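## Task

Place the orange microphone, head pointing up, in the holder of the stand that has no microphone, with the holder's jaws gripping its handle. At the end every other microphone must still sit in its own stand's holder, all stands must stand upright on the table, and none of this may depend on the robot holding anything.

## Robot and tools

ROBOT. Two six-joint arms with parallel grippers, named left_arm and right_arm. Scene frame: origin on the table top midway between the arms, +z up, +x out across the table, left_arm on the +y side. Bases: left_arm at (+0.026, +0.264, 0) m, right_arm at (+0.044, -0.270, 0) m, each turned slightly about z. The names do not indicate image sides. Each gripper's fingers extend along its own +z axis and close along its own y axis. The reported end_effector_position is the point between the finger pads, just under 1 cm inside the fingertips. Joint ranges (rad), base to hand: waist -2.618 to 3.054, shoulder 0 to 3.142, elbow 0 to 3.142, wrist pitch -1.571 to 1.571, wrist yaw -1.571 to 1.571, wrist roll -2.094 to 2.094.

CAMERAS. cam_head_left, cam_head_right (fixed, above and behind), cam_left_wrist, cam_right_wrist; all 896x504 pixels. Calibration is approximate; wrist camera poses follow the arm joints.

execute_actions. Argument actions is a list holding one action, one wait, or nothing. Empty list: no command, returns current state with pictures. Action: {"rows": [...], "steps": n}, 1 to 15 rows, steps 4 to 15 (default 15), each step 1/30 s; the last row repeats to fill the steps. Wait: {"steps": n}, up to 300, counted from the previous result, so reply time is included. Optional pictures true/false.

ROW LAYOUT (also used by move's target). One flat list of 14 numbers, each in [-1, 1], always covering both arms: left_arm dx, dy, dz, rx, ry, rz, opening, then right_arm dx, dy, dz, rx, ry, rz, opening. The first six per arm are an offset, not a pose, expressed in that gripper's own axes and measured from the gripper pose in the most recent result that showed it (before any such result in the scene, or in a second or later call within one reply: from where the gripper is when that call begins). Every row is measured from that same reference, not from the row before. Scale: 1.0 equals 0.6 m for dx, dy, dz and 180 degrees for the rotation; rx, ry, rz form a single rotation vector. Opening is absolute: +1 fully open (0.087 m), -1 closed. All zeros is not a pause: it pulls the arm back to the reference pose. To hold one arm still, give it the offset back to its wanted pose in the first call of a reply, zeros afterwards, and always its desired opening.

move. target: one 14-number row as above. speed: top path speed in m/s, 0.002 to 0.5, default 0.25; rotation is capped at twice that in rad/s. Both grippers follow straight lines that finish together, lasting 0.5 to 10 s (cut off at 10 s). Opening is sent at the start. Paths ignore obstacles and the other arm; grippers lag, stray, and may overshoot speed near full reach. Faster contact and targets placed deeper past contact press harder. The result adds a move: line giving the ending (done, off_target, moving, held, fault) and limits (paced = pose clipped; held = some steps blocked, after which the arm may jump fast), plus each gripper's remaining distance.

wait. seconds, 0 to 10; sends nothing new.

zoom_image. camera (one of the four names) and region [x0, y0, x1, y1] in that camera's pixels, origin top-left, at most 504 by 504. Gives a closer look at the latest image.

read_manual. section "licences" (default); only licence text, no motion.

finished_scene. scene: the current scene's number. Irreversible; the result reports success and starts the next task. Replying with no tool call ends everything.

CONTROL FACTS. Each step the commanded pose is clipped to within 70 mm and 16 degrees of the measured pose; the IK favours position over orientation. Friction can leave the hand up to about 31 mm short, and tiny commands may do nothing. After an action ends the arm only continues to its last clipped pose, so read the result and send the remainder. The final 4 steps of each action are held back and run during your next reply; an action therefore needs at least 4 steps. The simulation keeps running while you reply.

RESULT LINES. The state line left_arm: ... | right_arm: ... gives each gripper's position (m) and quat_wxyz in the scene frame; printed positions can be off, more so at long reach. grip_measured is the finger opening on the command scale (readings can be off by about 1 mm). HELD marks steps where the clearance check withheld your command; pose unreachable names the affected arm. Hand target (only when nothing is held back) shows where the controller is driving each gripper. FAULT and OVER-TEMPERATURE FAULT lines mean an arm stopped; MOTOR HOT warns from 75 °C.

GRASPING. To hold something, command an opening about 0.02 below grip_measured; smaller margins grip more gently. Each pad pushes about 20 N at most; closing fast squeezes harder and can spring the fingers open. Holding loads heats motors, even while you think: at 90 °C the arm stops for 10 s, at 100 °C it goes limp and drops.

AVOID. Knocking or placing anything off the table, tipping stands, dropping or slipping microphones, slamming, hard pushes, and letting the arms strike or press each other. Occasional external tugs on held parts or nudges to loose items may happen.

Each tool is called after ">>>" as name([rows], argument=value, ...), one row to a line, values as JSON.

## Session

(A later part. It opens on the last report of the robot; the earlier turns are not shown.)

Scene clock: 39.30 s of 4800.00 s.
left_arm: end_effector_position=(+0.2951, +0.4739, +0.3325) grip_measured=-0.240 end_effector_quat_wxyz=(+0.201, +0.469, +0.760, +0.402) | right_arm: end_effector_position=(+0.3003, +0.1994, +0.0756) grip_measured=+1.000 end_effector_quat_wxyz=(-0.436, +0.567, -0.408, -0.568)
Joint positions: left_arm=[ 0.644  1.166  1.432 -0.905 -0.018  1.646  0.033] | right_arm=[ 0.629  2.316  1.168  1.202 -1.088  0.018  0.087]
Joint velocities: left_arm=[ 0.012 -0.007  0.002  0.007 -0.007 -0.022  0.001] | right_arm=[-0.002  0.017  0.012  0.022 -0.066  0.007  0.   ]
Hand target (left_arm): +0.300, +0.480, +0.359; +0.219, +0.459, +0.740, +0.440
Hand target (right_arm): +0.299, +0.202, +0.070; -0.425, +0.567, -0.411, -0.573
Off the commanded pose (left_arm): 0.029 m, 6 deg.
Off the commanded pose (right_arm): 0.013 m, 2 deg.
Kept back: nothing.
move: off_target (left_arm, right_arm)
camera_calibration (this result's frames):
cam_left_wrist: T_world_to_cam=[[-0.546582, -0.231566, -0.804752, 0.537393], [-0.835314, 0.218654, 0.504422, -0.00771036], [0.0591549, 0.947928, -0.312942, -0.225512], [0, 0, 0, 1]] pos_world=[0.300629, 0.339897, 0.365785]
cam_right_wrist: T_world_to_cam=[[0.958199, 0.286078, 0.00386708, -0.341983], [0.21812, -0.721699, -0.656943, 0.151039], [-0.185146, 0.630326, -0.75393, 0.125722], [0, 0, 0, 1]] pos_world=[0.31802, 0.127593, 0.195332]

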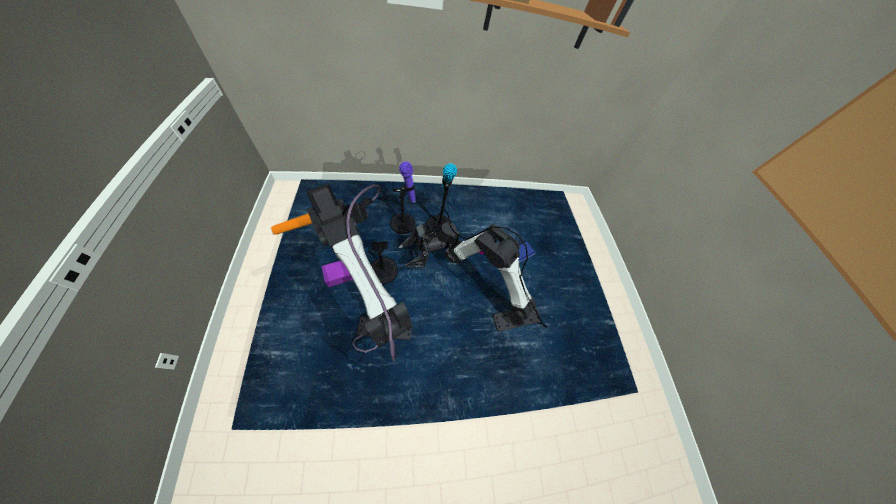

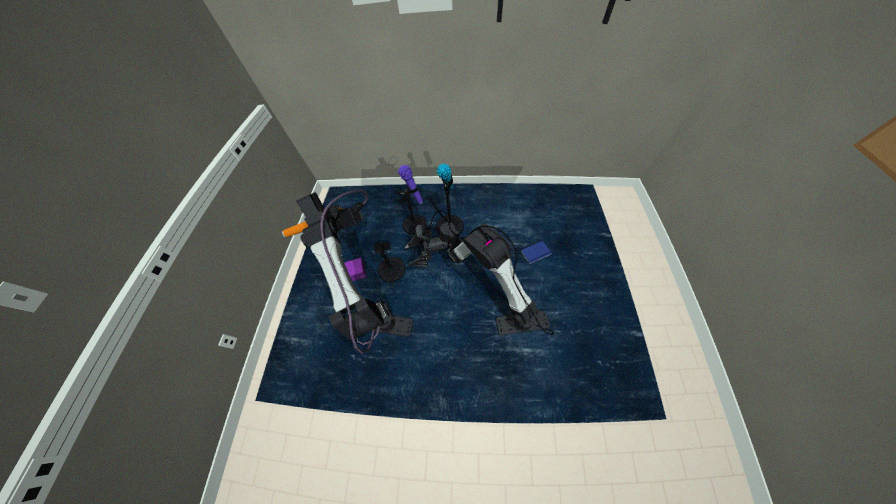

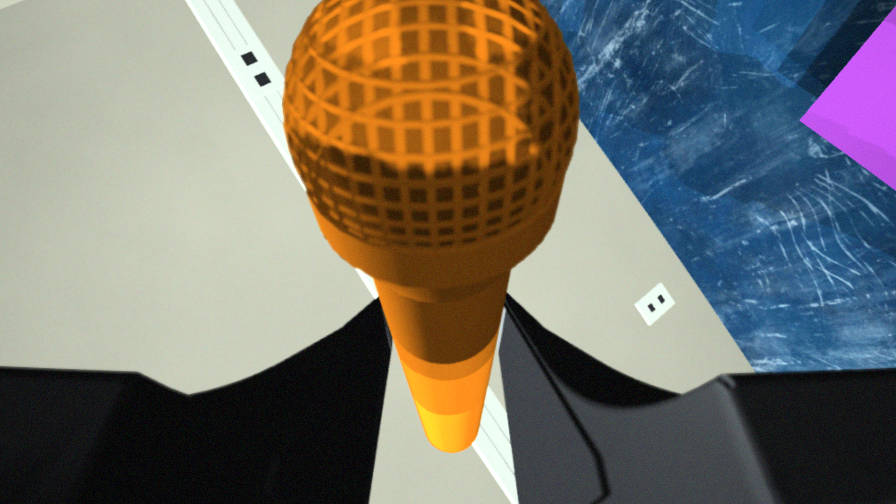

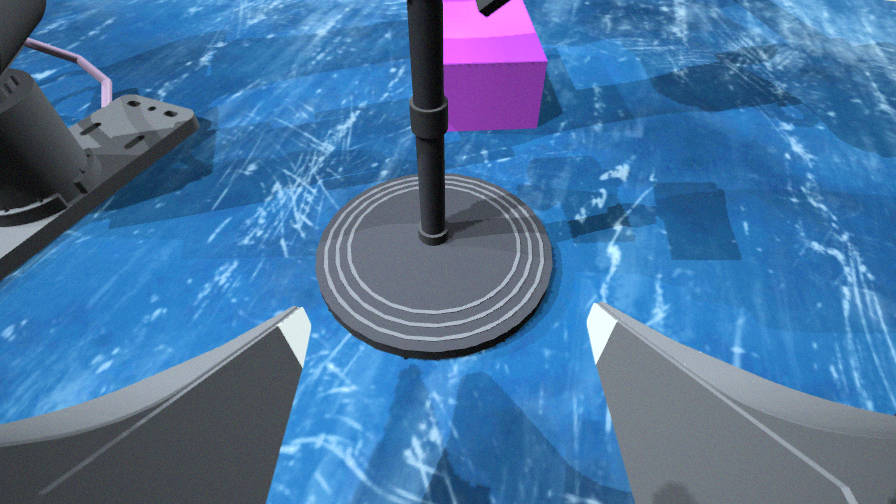

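>>> move(target=[0.014,0.043,-0.013,-0.03,0,0,-0.265,0.04,0.013,0.155,0,0,0,0.2], speed=0.1)

Scene clock: 40.93 s of 4800.00 s.
left_arm: end_effector_position=(+0.2929, +0.4769, +0.3314) grip_measured=-0.240 end_effector_quat_wxyz=(+0.206, +0.469, +0.761, +0.398) | right_arm: end_effector_position=(+0.2650, +0.2834, +0.0614) grip_measured=+0.200 end_effector_quat_wxyz=(-0.437, +0.567, -0.403, -0.570)
Joint positions: left_arm=[ 0.671  1.166  1.432 -0.908  0.013  1.655  0.033] | right_arm=[ 0.809  2.462  1.395  1.118 -0.914  0.005  0.052]
Joint velocities: left_arm=[ 0.022  0.002 -0.012 -0.007 -0.007 -0.007  0.   ] | right_arm=[-0.007  0.007  0.002 -0.007  0.007 -0.007  0.001]
Hand target (left_arm): +0.298, +0.483, +0.358; +0.223, +0.459, +0.741, +0.436
Hand target (right_arm): +0.267, +0.287, +0.054; -0.436, +0.568, -0.408, -0.567
Off the commanded pose (left_arm): 0.029 m, 6 deg.
Off the commanded pose (right_arm): 0.009 m, 1 deg.
Kept back: nothing.
move: off_target (left_arm)
camera_calibration (this result's frames):
cam_left_wrist: T_world_to_cam=[[-0.544622, -0.239124, -0.80387, 0.538739], [-0.836314, 0.226813, 0.499134, -0.011505], [0.0629734, 0.944127, -0.32351, -0.22439], [0, 0, 0, 1]] pos_world=[0.297918, 0.343287, 0.366226]
cam_right_wrist: T_world_to_cam=[[0.956562, 0.291391, 0.00899044, -0.333583], [0.224253, -0.715762, -0.661359, 0.207033], [-0.186279, 0.634647, -0.750016, 0.0543213], [0, 0, 0, 1]] pos_world=[0.282784, 0.210914, 0.180664]

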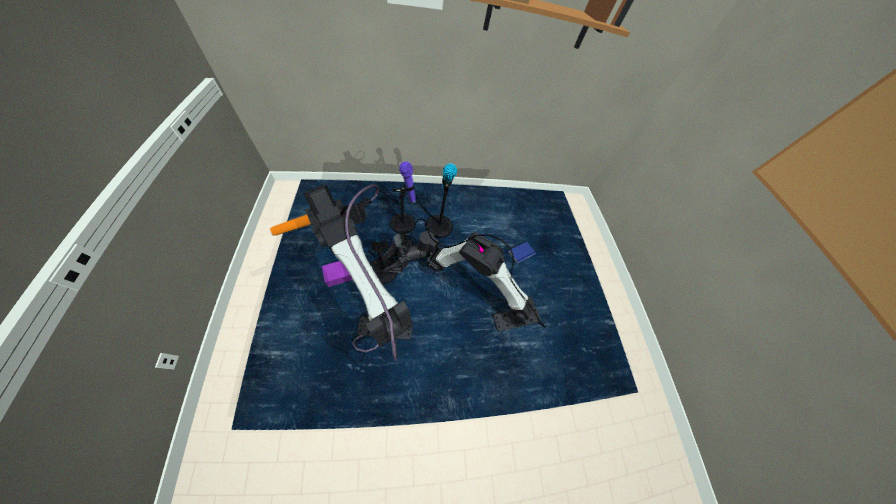

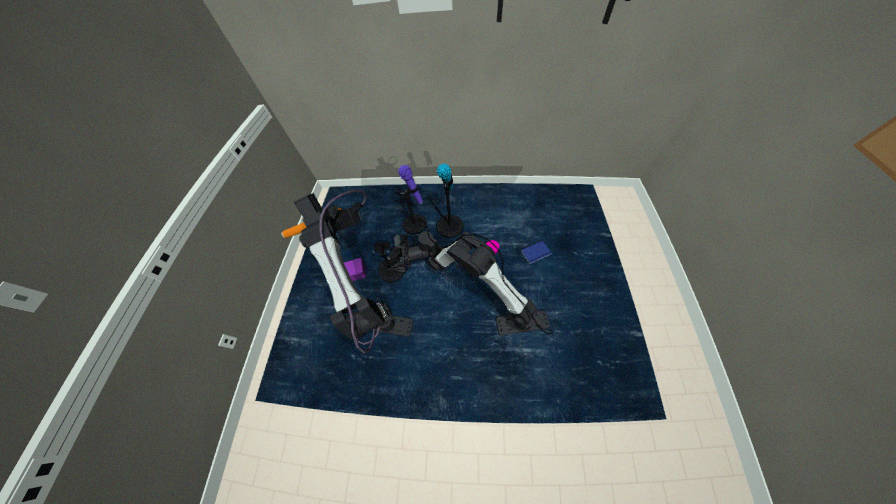

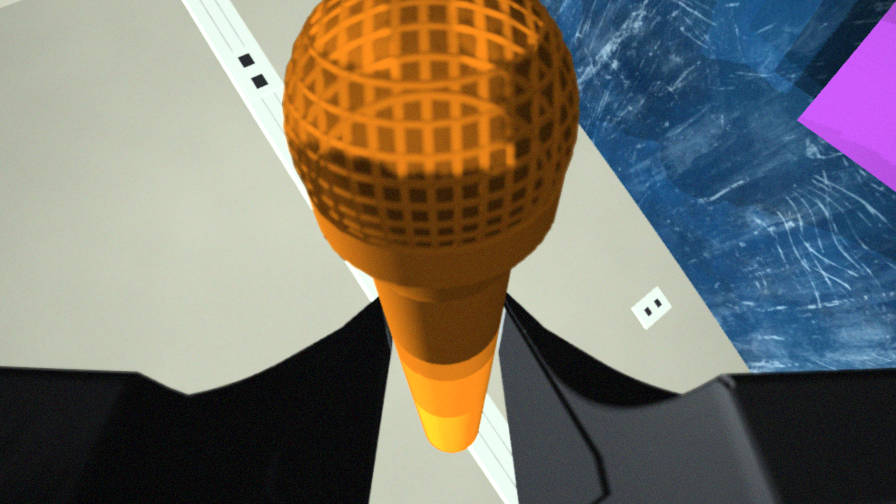

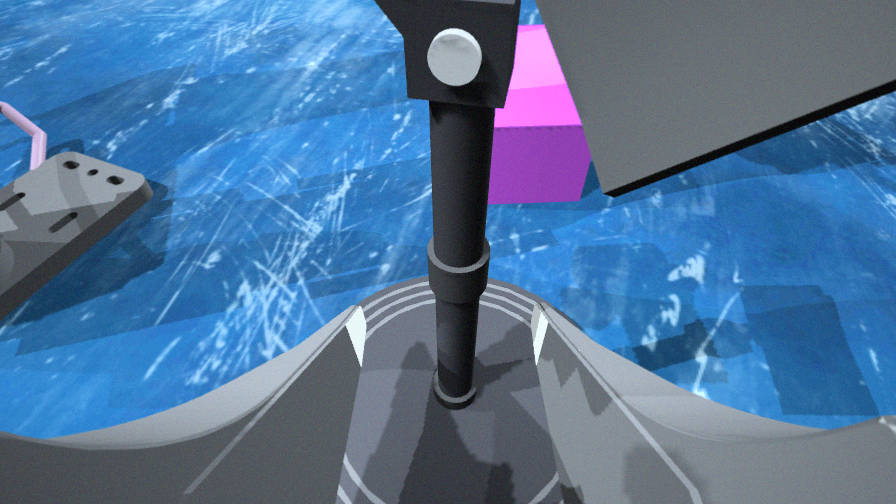

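>>> execute_actions([
  {"rows":[[0,0.043,-0.013,-0.03,0,0,-0.265,0.012,-0.004,0.012,0,0,0,0.0],[0,0.043,-0.013,-0.03,0,0,-0.265,0.012,-0.004,0.012,0,0,0,-0.15],[0,0.043,-0.013,-0.03,0,0,-0.265,0.012,-0.004,0.012,0,0,0,-0.3],[0,0.043,-0.013,-0.03,0,0,-0.265,0.012,-0.004,0.012,0,0,0,-0.42],[0,0.043,-0.013,-0.03,0,0,-0.265,0.012,-0.004,0.012,0,0,0,-0.5],[0,0.043,-0.013,-0.03,0,0,-0.265,0.012,-0.004,0.012,0,0,0,-0.55],[0,0.043,-0.013,-0.03,0,0,-0.265,0.012,-0.004,0.012,0,0,0,-0.6],[0,0.043,-0.013,-0.03,0,0,-0.265,0.012,-0.004,0.012,0,0,0,-0.63],[0,0.043,-0.013,-0.03,0,0,-0.265,0.012,-0.004,0.012,0,0,0,-0.66],[0,0.043,-0.013,-0.03,0,0,-0.265,0.012,-0.004,0.012,0,0,0,-0.69],[0,0.043,-0.013,-0.03,0,0,-0.265,0.012,-0.004,0.012,0,0,0,-0.72],[0,0.043,-0.013,-0.03,0,0,-0.265,0.012,-0.004,0.012,0,0,0,-0.74],[0,0.043,-0.013,-0.03,0,0,-0.265,0.012,-0.004,0.012,0,0,0,-0.76],[0,0.043,-0.013,-0.03,0,0,-0.265,0.012,-0.004,0.012,0,0,0,-0.78]],"steps":15},
])

>>> wait(seconds=0.3)

Scene clock: 41.77 s of 4800.00 s.
left_arm: end_effector_position=(+0.2929, +0.4769, +0.3312) grip_measured=-0.240 end_effector_quat_wxyz=(+0.207, +0.467, +0.763, +0.397) | right_arm: end_effector_position=(+0.2674, +0.2864, +0.0607) grip_measured=-0.704 end_effector_quat_wxyz=(-0.439, +0.567, -0.402, -0.570)
Joint positions: left_arm=[ 0.671  1.166  1.432 -0.908  0.013  1.65   0.033] | right_arm=[ 0.809  2.475  1.414  1.117 -0.912  0.005  0.013]
Joint velocities: left_arm=[-0.012 -0.002 -0.002  0.022  0.022  0.007 -0.001] | right_arm=[ 0.002  0.007 -0.007 -0.022 -0.081  0.051 -0.027]
Steps of this call (steps 1 to 14: nothing new was sent; steps 15 to 25: the first 11 steps of this action). Readings (end_effector_position):
15: left_arm (+0.2930, +0.4769, +0.3314) | right_arm (+0.2656, +0.2839, +0.0613)
16: left_arm (+0.2930, +0.4769, +0.3314) | right_arm (+0.2663, +0.2849, +0.0616)
18: left_arm (+0.2929, +0.4769, +0.3313) | right_arm (+0.2673, +0.2862, +0.0617)
22: left_arm (+0.2929, +0.4769, +0.3313) | right_arm (+0.2675, +0.2864, +0.0609)
25: the state above

Scene clock: 42.20 s of 4800.00 s.
left_arm: end_effector_position=(+0.2929, +0.4769, +0.3312) grip_measured=-0.240 end_effector_quat_wxyz=(+0.207, +0.467, +0.763, +0.397) | right_arm: end_effector_position=(+0.2669, +0.2864, +0.0606) grip_measured=-0.738 end_effector_quat_wxyz=(-0.438, +0.566, -0.403, -0.571)
Joint positions: left_arm=[ 0.671  1.166  1.432 -0.908  0.013  1.649  0.033] | right_arm=[ 0.809  2.475  1.414  1.117 -0.912  0.009  0.011]
Joint velocities: left_arm=[-0.012 -0.007  0.002  0.007 -0.007 -0.022  0.   ] | right_arm=[-0.002  0.007 -0.002 -0.066  0.037 -0.051  0.   ]
Hand target (left_arm): +0.300, +0.479, +0.357; +0.228, +0.458, +0.742, +0.432
Hand target (right_arm): +0.265, +0.291, +0.054; -0.437, +0.567, -0.404, -0.570
Off the commanded pose (left_arm): 0.027 m, 5 deg.
Off the commanded pose (right_arm): 0.008 m, 0 deg.
Kept back: nothing.
Steps of this call (steps 1 to 4: the last 4 steps of your previous action; steps 5 to 13: nothing new was sent). Readings (end_effector_position):
1: left_arm (+0.2929, +0.4769, +0.3312) | right_arm (+0.2670, +0.2864, +0.0606)
2: left_arm (+0.2929, +0.4769, +0.3312) | right_arm (+0.2670, +0.2864, +0.0606)
4: left_arm (+0.2929, +0.4769, +0.3312) | right_arm (+0.2669, +0.2864, +0.0606)
8: left_arm (+0.2929, +0.4769, +0.3312) | right_arm (+0.2669, +0.2864, +0.0606)
13: the state above
camera_calibration (this result's frames):
cam_left_wrist: T_world_to_cam=[[-0.541611, -0.243971, -0.804447, 0.540222], [-0.838417, 0.226148, 0.495896, -0.009452], [0.0609401, 0.943046, -0.327034, -0.222073], [0, 0, 0, 1]] pos_world=[0.298199, 0.343361, 0.366642]
cam_right_wrist: T_world_to_cam=[[0.956866, 0.29039, 0.00904559, -0.336011], [0.222965, -0.714018, -0.663675, 0.208207], [-0.186266, 0.637065, -0.747966, 0.0514629], [0, 0, 0, 1]] pos_world=[0.28468, 0.213453, 0.179714]

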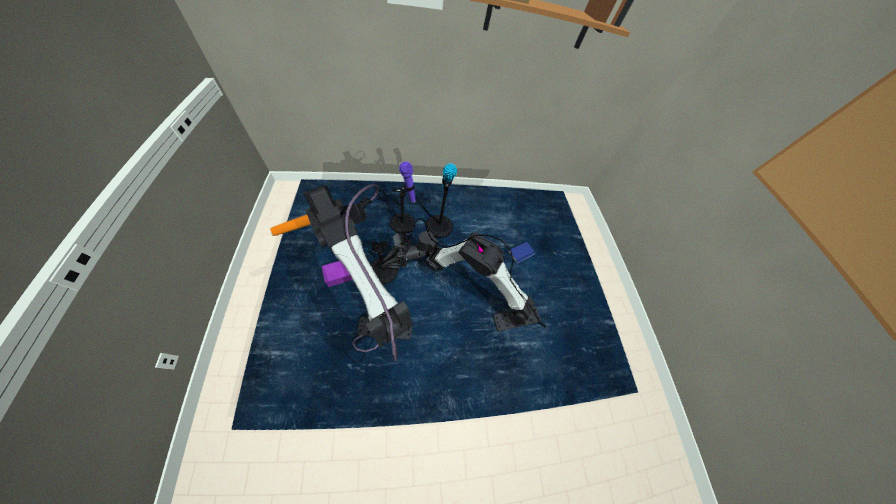

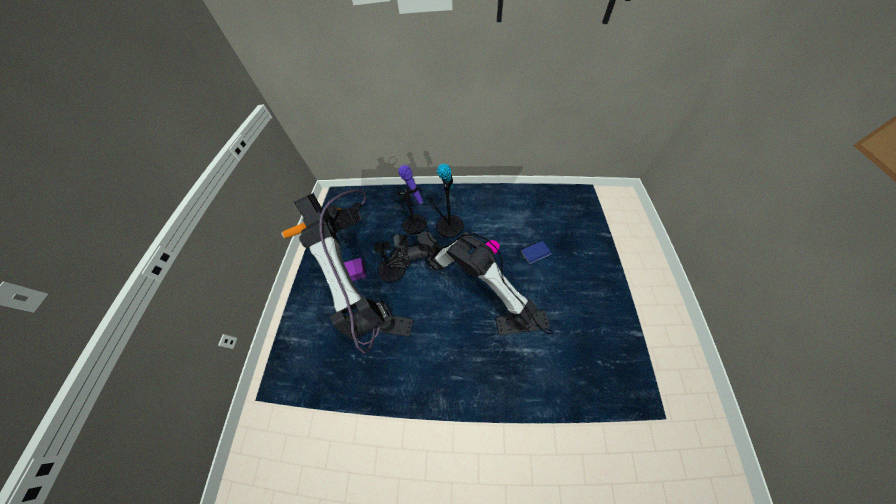

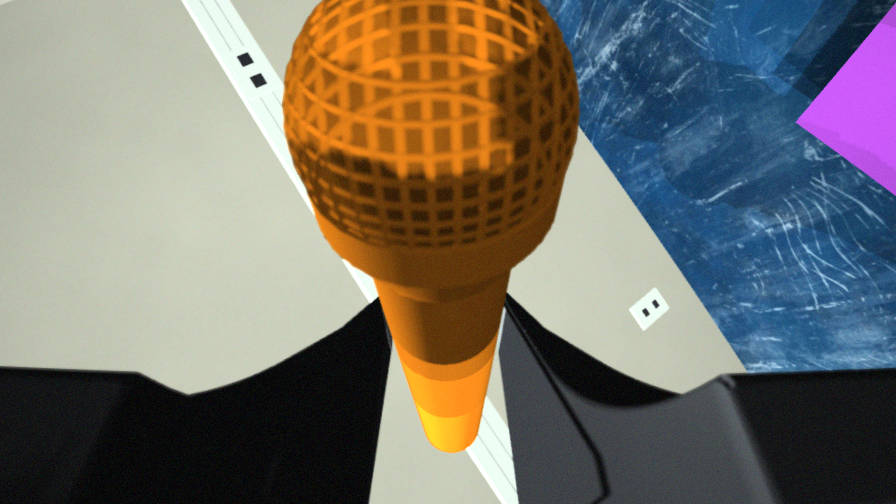

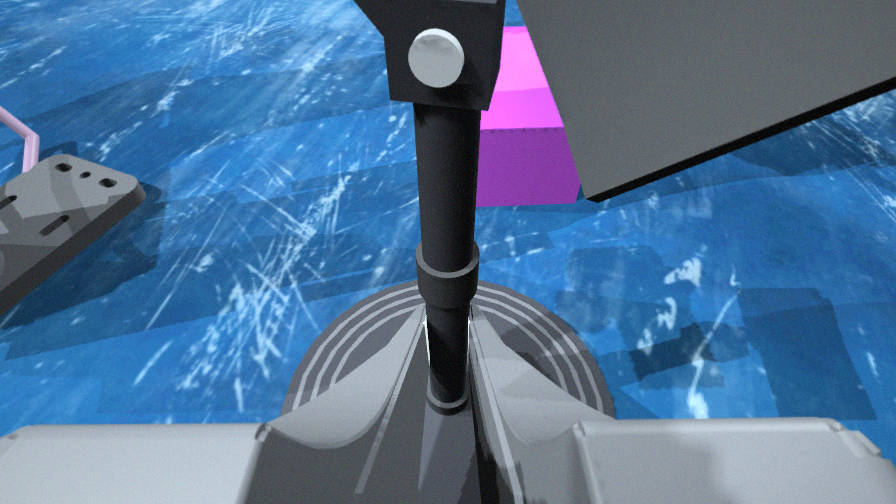

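>>> move(target=[0,0.043,-0.013,-0.03,0,0,-0.265,-0.07,0,0,0,0,0,-0.77], speed=0.04)

Scene clock: 43.87 s of 4800.00 s.
left_arm: end_effector_position=(+0.2925, +0.4767, +0.3307) grip_measured=-0.240 end_effector_quat_wxyz=(+0.208, +0.465, +0.764, +0.396) | right_arm: end_effector_position=(+0.2659, +0.2828, +0.0637) grip_measured=-0.738 end_effector_quat_wxyz=(-0.410, +0.568, -0.436, -0.565)
Joint positions: left_arm=[ 0.671  1.166  1.432 -0.91   0.013  1.643  0.033] | right_arm=[ 0.809  2.416  1.403  0.973 -0.904 -0.004  0.011]
Joint velocities: left_arm=[ 0.007  0.002 -0.007 -0.022  0.037  0.007 -0.002] | right_arm=[ 0.002  0.012  0.007  0.022 -0.095 -0.022  0.001]
Hand target (left_arm): +0.300, +0.479, +0.357; +0.229, +0.456, +0.743, +0.432
Hand target (right_arm): +0.266, +0.284, +0.102; -0.437, +0.566, -0.403, -0.570
Off the commanded pose (left_arm): 0.028 m, 6 deg.
Off the commanded pose (right_arm): 0.039 m, 5 deg.
Kept back: nothing.
move: off_target (left_arm, right_arm)
camera_calibration (this result's frames):
cam_left_wrist: T_world_to_cam=[[-0.540168, -0.249794, -0.80363, 0.541592], [-0.839559, 0.225712, 0.49416, -0.00831261], [0.0579508, 0.941625, -0.33164, -0.218967], [0, 0, 0, 1]] pos_world=[0.298261, 0.343348, 0.366729]
cam_right_wrist: T_world_to_cam=[[0.958326, 0.280638, -0.0534137, -0.327714], [0.189105, -0.763328, -0.617713, 0.227973], [-0.214126, 0.58187, -0.784587, 0.0811841], [0, 0, 0, 1]] pos_world=[0.28833, 0.218749, 0.187014]

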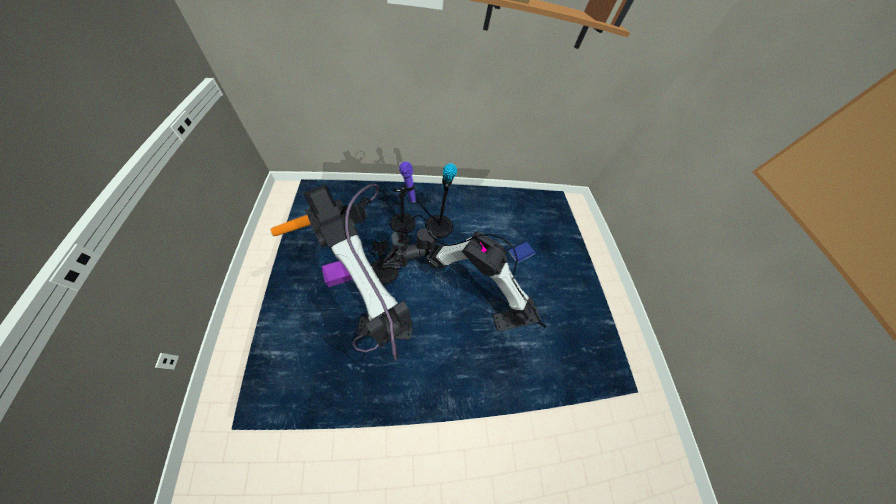

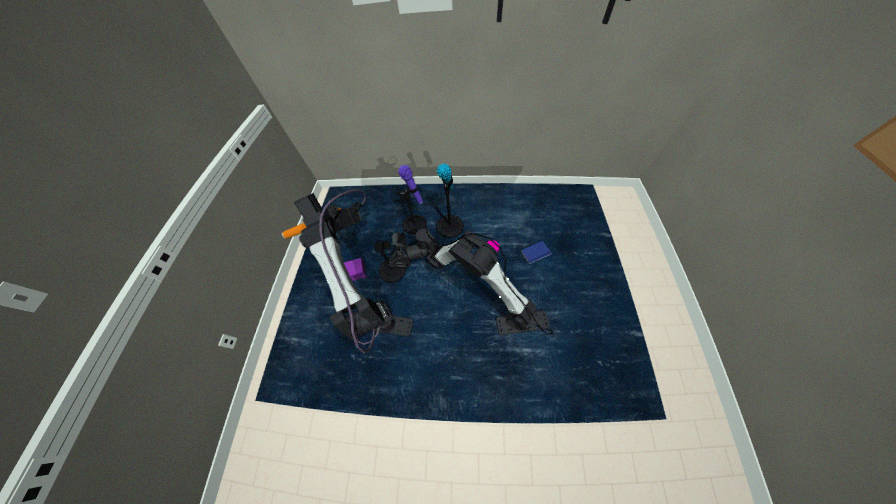

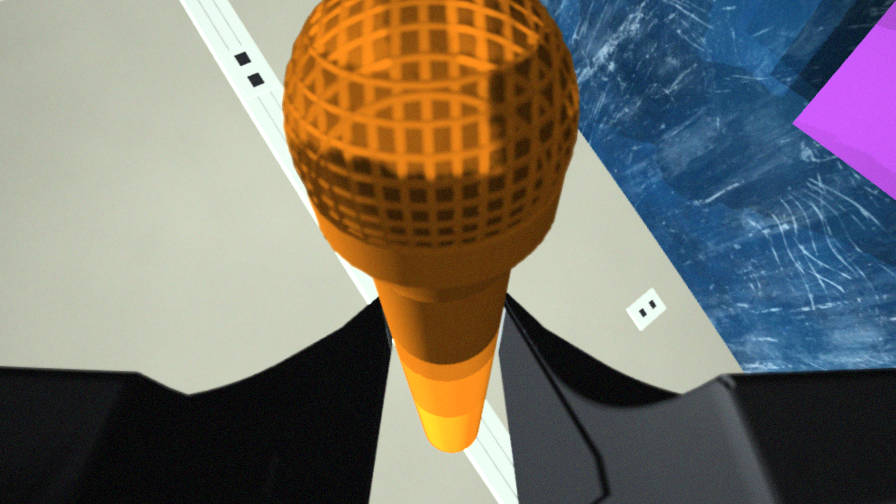

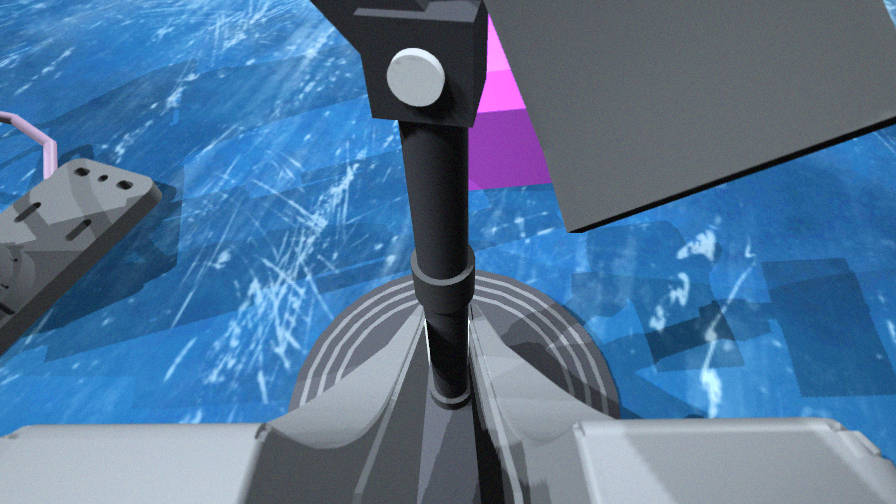

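>>> move(target=[0,0.046,-0.013,-0.033,0,0,-0.265,-0.08,-0.012,-0.047,0.194,-0.04,-0.04,-0.77], speed=0.15)

Scene clock: 46.73 s of 4800.00 s.
left_arm: end_effector_position=(+0.2936, +0.4774, +0.3325) grip_measured=-0.240 end_effector_quat_wxyz=(+0.211, +0.461, +0.764, +0.399) | right_arm: end_effector_position=(+0.2701, +0.2579, +0.0608) grip_measured=-0.738 end_effector_quat_wxyz=(+0.560, -0.440, +0.567, +0.413)
Joint positions: left_arm=[ 0.671  1.166  1.432 -0.9    0.013  1.637  0.033] | right_arm=[ 0.967  2.25   1.036  1.183 -0.182 -0.03   0.011]
Joint velocities: left_arm=[ 0.017 -0.032  0.002 -0.007  0.051  0.007 -0.001] | right_arm=[ 0.002  0.007 -0.007 -0.007  0.022 -0.037  0.001]
Hand target (left_arm): +0.301, +0.479, +0.357; +0.232, +0.453, +0.743, +0.434
Hand target (right_arm): +0.281, +0.258, +0.110; +0.619, -0.412, +0.527, +0.413
Off the commanded pose (left_arm): 0.027 m, 5 deg.
Off the commanded pose (right_arm): 0.053 m, 9 deg.
Kept back: nothing.
move: off_target (left_arm, right_arm)
camera_calibration (this result's frames):
cam_left_wrist: T_world_to_cam=[[-0.530432, -0.250896, -0.809749, 0.543512], [-0.845731, 0.222131, 0.485177, -0.00193306], [0.0581412, 0.942183, -0.330016, -0.21996], [0, 0, 0, 1]] pos_world=[0.29945, 0.344037, 0.368456]
cam_right_wrist: T_world_to_cam=[[0.961295, -0.275516, -0.00180594, -0.185429], [-0.218617, -0.758748, -0.613603, 0.315011], [0.167687, 0.590248, -0.789613, -0.0106929], [0, 0, 0, 1]] pos_world=[0.248912, 0.194237, 0.184514]

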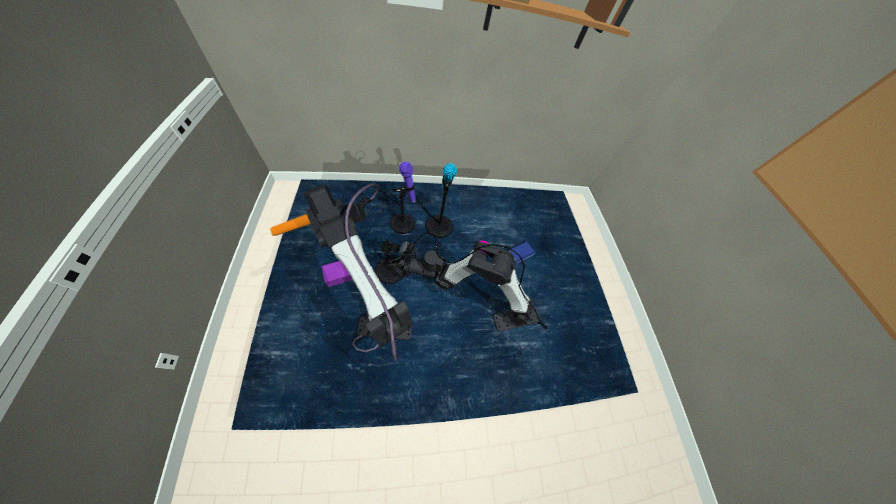

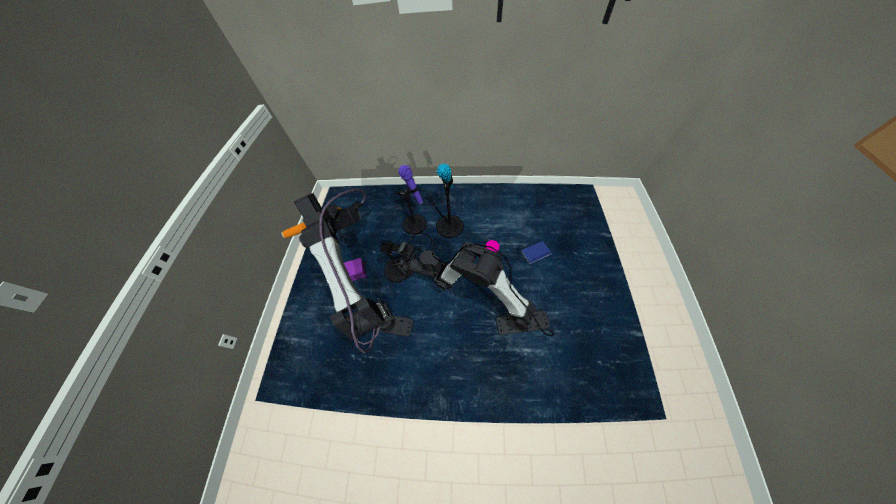

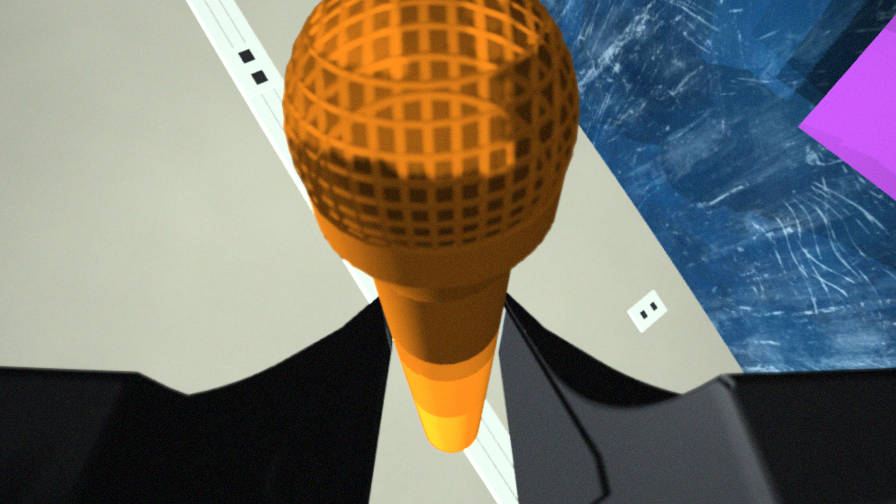

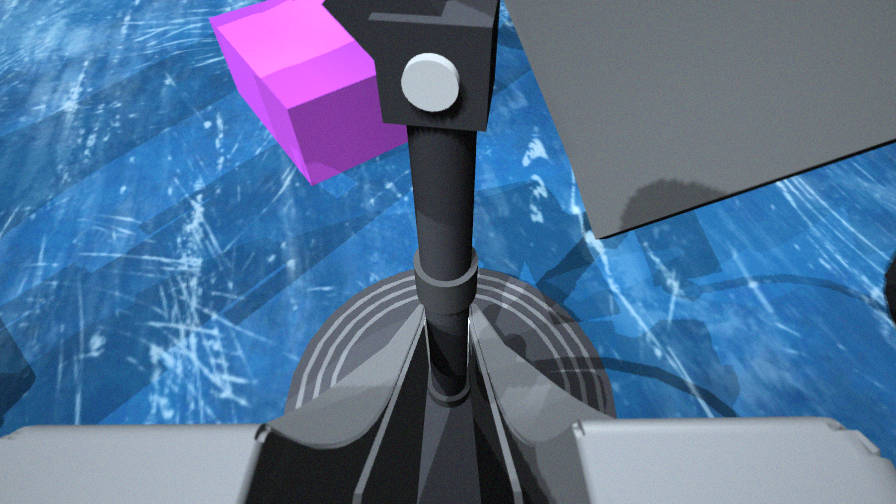

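>>> move(target=[0,0.043,-0.013,-0.03,0,0,-0.265,-0.058,-0.11,-0.052,0.388,-0.033,0.025,-0.77], speed=0.15)

Scene clock: 51.60 s of 4800.00 s.
left_arm: end_effector_position=(+0.2934, +0.4772, +0.3321) grip_measured=-0.240 end_effector_quat_wxyz=(+0.212, +0.459, +0.765, +0.398) | right_arm: end_effector_position=(+0.3243, +0.1979, +0.0643) grip_measured=-0.738 end_effector_quat_wxyz=(+0.703, -0.049, +0.709, +0.011)
Joint positions: left_arm=[ 0.671  1.166  1.432 -0.9    0.013  1.632  0.033] | right_arm=[ 1.197  2.408  1.375  0.997  1.259 -0.019  0.011]
Joint velocities: left_arm=[-0.007 -0.022 -0.007  0.037 -0.007 -0.051  0.001] | right_arm=[ 0.002 -0.012 -0.017  0.007 -0.022 -0.037  0.001]
Hand target (left_arm): +0.300, +0.479, +0.358; +0.233, +0.451, +0.745, +0.434
Hand target (right_arm): +0.324, +0.209, +0.098; +0.716, -0.002, +0.696, +0.051
Off the commanded pose (left_arm): 0.027 m, 5 deg.
Off the commanded pose (right_arm): 0.036 m, 8 deg.
Kept back: nothing.
move: off_target (left_arm, right_arm)
camera_calibration (this result's frames):
cam_left_wrist: T_world_to_cam=[[-0.52836, -0.255883, -0.809543, 0.544803], [-0.847193, 0.221431, 0.482942, -0.000420814], [0.0556812, 0.941006, -0.333778, -0.217415], [0, 0, 0, 1]] pos_world=[0.299602, 0.344088, 0.368677]
cam_right_wrist: T_world_to_cam=[[0.0808247, -0.996363, 0.0269759, 0.172269], [-0.77338, -0.0797635, -0.628904, 0.32997], [0.628769, 0.0299684, -0.777015, -0.0210492], [0, 0, 0, 1]] pos_world=[0.254503, 0.198593, 0.186517]

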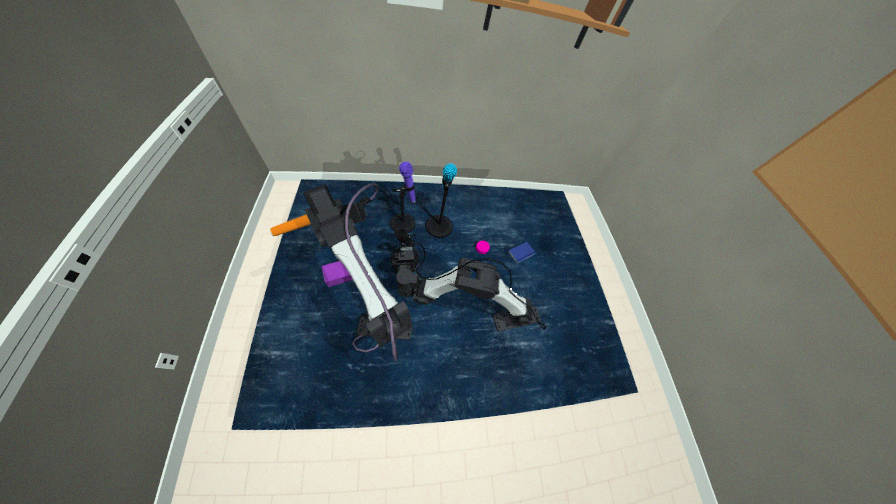

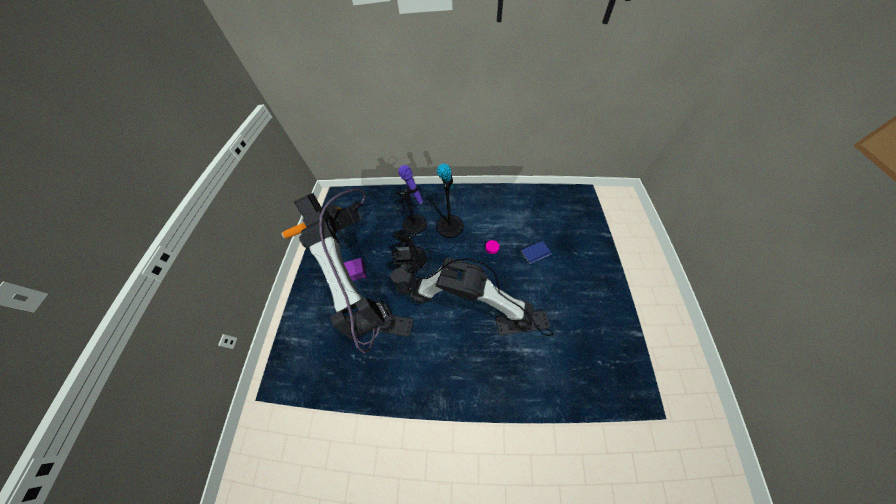

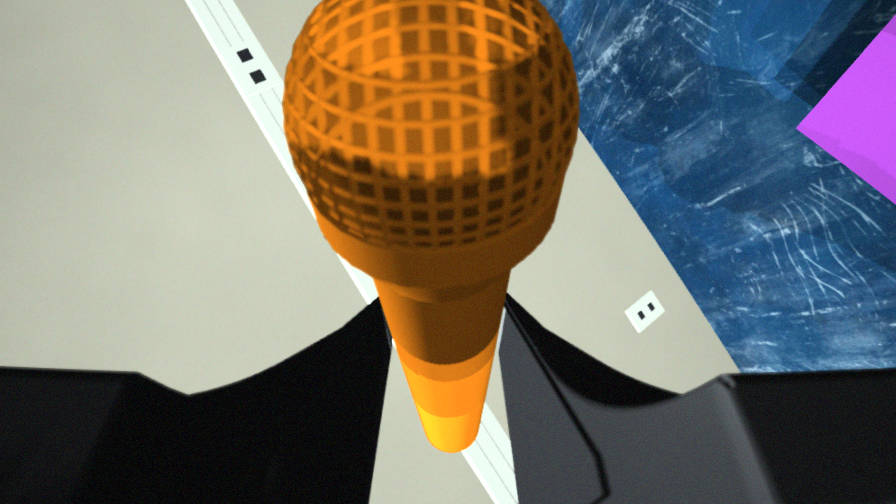

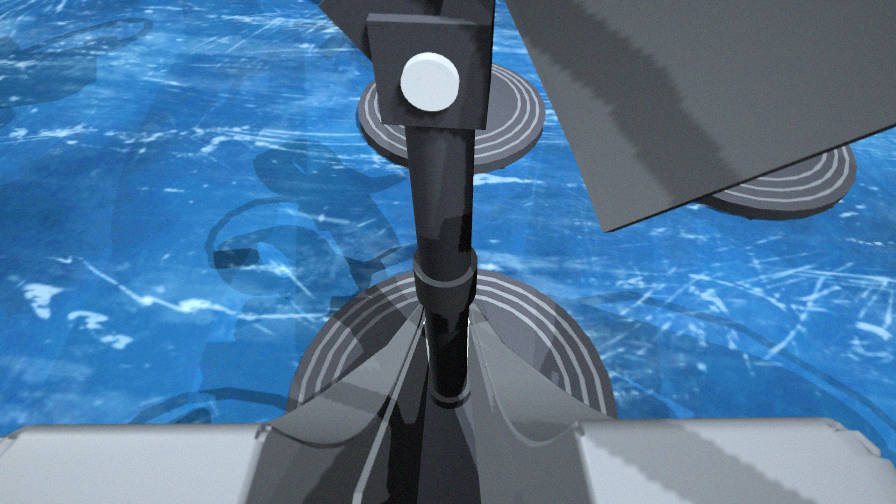

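>>> execute_actions([
  {"rows":[[0,0.043,-0.013,-0.03,0,0,-0.265,-0.04,0.01,0,0,0,0.03,-0.77],[0,0.043,-0.013,-0.03,0,0,-0.265,-0.03,0.008,0,0,0,0.025,-0.77],[0,0.043,-0.013,-0.03,0,0,-0.265,-0.02,0.005,0,0,0,0.02,-0.77],[0,0.043,-0.013,-0.03,0,0,-0.265,-0.01,0.003,0,0,0,0.02,-0.77],[0,0.043,-0.013,-0.03,0,0,-0.265,0,0,0,0,0,0.015,-0.77],[0,0.043,-0.013,-0.03,0,0,-0.265,0.006,0,0,0,0,0.015,-0.77],[0,0.043,-0.013,-0.03,0,0,-0.265,0.006,0,0,0,0,0.015,-0.77],[0,0.043,-0.013,-0.03,0,0,-0.265,0.006,0,0,0,0,0.015,-0.77],[0,0.043,-0.013,-0.03,0,0,-0.265,0.006,0,0,0,0,0.015,-0.77],[0,0.043,-0.013,-0.03,0,0,-0.265,0.006,0,0,0,0,0.015,-0.77],[0,0.043,-0.013,-0.03,0,0,-0.265,0.006,0,0,0,0,0.015,-0.7],[0,0.043,-0.013,-0.03,0,0,-0.265,0.006,0,0,0,0,0.015,-0.6],[0,0.043,-0.013,-0.03,0,0,-0.265,0.006,0,0,0,0,0.015,-0.4],[0,0.043,-0.013,-0.03,0,0,-0.265,0.006,0,0,0,0,0.015,-0.2]],"steps":15},
])

>>> move(target=[0,0.043,-0.013,-0.03,0,0,-0.265,0,-0.02,-0.065,0,0,0,-0.2], speed=0.1)

Scene clock: 52.33 s of 4800.00 s.
left_arm: end_effector_position=(+0.2933, +0.4772, +0.3320) grip_measured=-0.240 end_effector_quat_wxyz=(+0.213, +0.457, +0.766, +0.398) | right_arm: end_effector_position=(+0.3245, +0.1957, +0.0610) grip_measured=-0.714 end_effector_quat_wxyz=(+0.701, -0.036, +0.712, +0.013)
Joint positions: left_arm=[ 0.671  1.166  1.432 -0.9    0.013  1.627  0.033] | right_arm=[1.196 2.408 1.373 0.976 1.271 0.025 0.013]
Joint velocities: left_arm=[-0.007  0.002  0.012 -0.066 -0.022  0.037  0.001] | right_arm=[-0.017 -0.007 -0.012 -0.022  0.037  0.022  0.024]
Steps of this call (steps 1 to 11: nothing new was sent; steps 12 to 22: the first 11 steps of this action). Readings (end_effector_position):
12: left_arm (+0.2934, +0.4772, +0.3321) | right_arm (+0.3241, +0.1976, +0.0630)
13: left_arm (+0.2933, +0.4772, +0.3321) | right_arm (+0.3242, +0.1972, +0.0621)
15: left_arm (+0.2933, +0.4772, +0.3320) | right_arm (+0.3246, +0.1965, +0.0616)
19: left_arm (+0.2933, +0.4772, +0.3320) | right_arm (+0.3246, +0.1963, +0.0617)
22: the state above

Scene clock: 53.60 s of 4800.00 s.
left_arm: end_effector_position=(+0.2930, +0.4770, +0.3316) grip_measured=-0.240 end_effector_quat_wxyz=(+0.214, +0.455, +0.768, +0.397) | right_arm: end_effector_position=(+0.2886, +0.1853, +0.0555) grip_measured=-0.200 end_effector_quat_wxyz=(+0.700, -0.045, +0.712, +0.012)
Joint positions: left_arm=[ 0.671  1.166  1.432 -0.901  0.013  1.622  0.033] | right_arm=[1.267 2.372 1.274 1.017 1.333 0.033 0.035]
Joint velocities: left_arm=[ 0.002 -0.017 -0.002  0.022 -0.066 -0.022 -0.001] | right_arm=[ 0.007  0.002  0.007 -0.022 -0.007  0.007 -0.001]
Hand target (left_arm): +0.300, +0.480, +0.357; +0.235, +0.446, +0.747, +0.433
Hand target (right_arm): +0.287, +0.183, +0.063; +0.702, -0.034, +0.711, +0.020
Off your previous action's commanded pose (left_arm): 0.027 m, 5 deg at its last step (step 4 of this call).
Off your previous action's commanded pose (right_arm): 0.002 m, 1 deg at its last step (step 4 of this call).
Off the commanded pose (left_arm): 0.027 m, 5 deg.
Off the commanded pose (right_arm): 0.009 m, 2 deg.
Kept back: nothing.
move: off_target (left_arm)
camera_calibration (this result's frames):
cam_left_wrist: T_world_to_cam=[[-0.524095, -0.265341, -0.80927, 0.547261], [-0.850128, 0.219949, 0.478439, 0.00264849], [0.051049, 0.938731, -0.340848, -0.212609], [0, 0, 0, 1]] pos_world=[0.299922, 0.344211, 0.369147]
cam_right_wrist: T_world_to_cam=[[0.0773193, -0.996813, 0.0196191, 0.164383], [-0.778927, -0.0726782, -0.622888, 0.295874], [0.622329, 0.0328795, -0.782065, -0.00348589], [0, 0, 0, 1]] pos_world=[0.219924, 0.185477, 0.178345]

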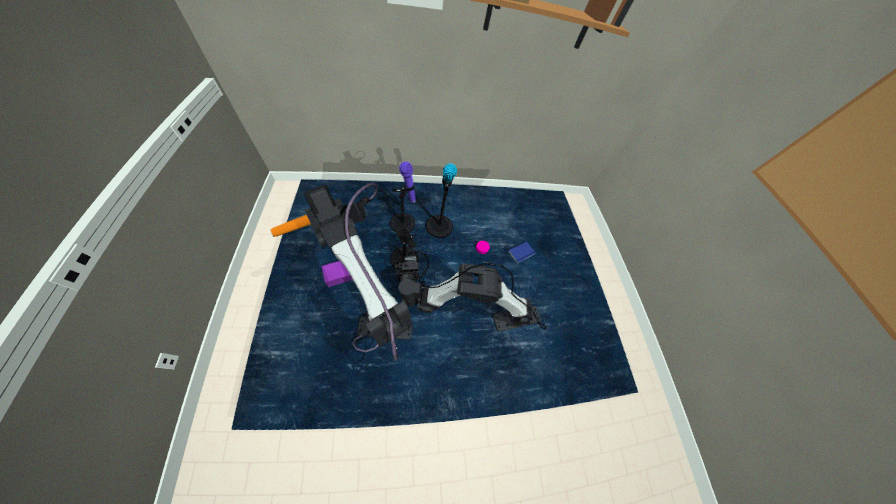

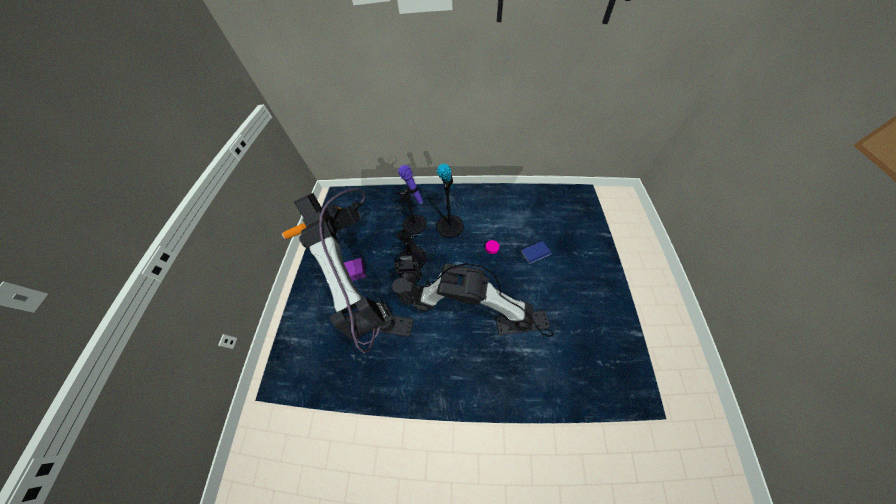

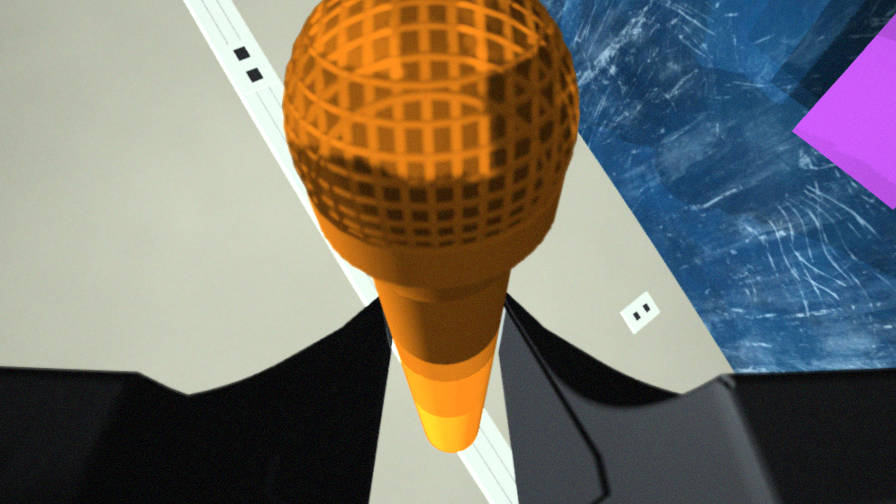

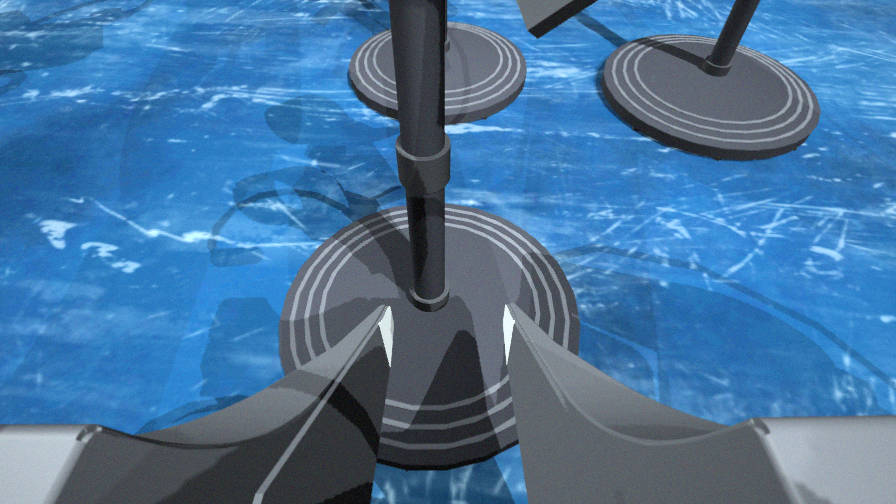

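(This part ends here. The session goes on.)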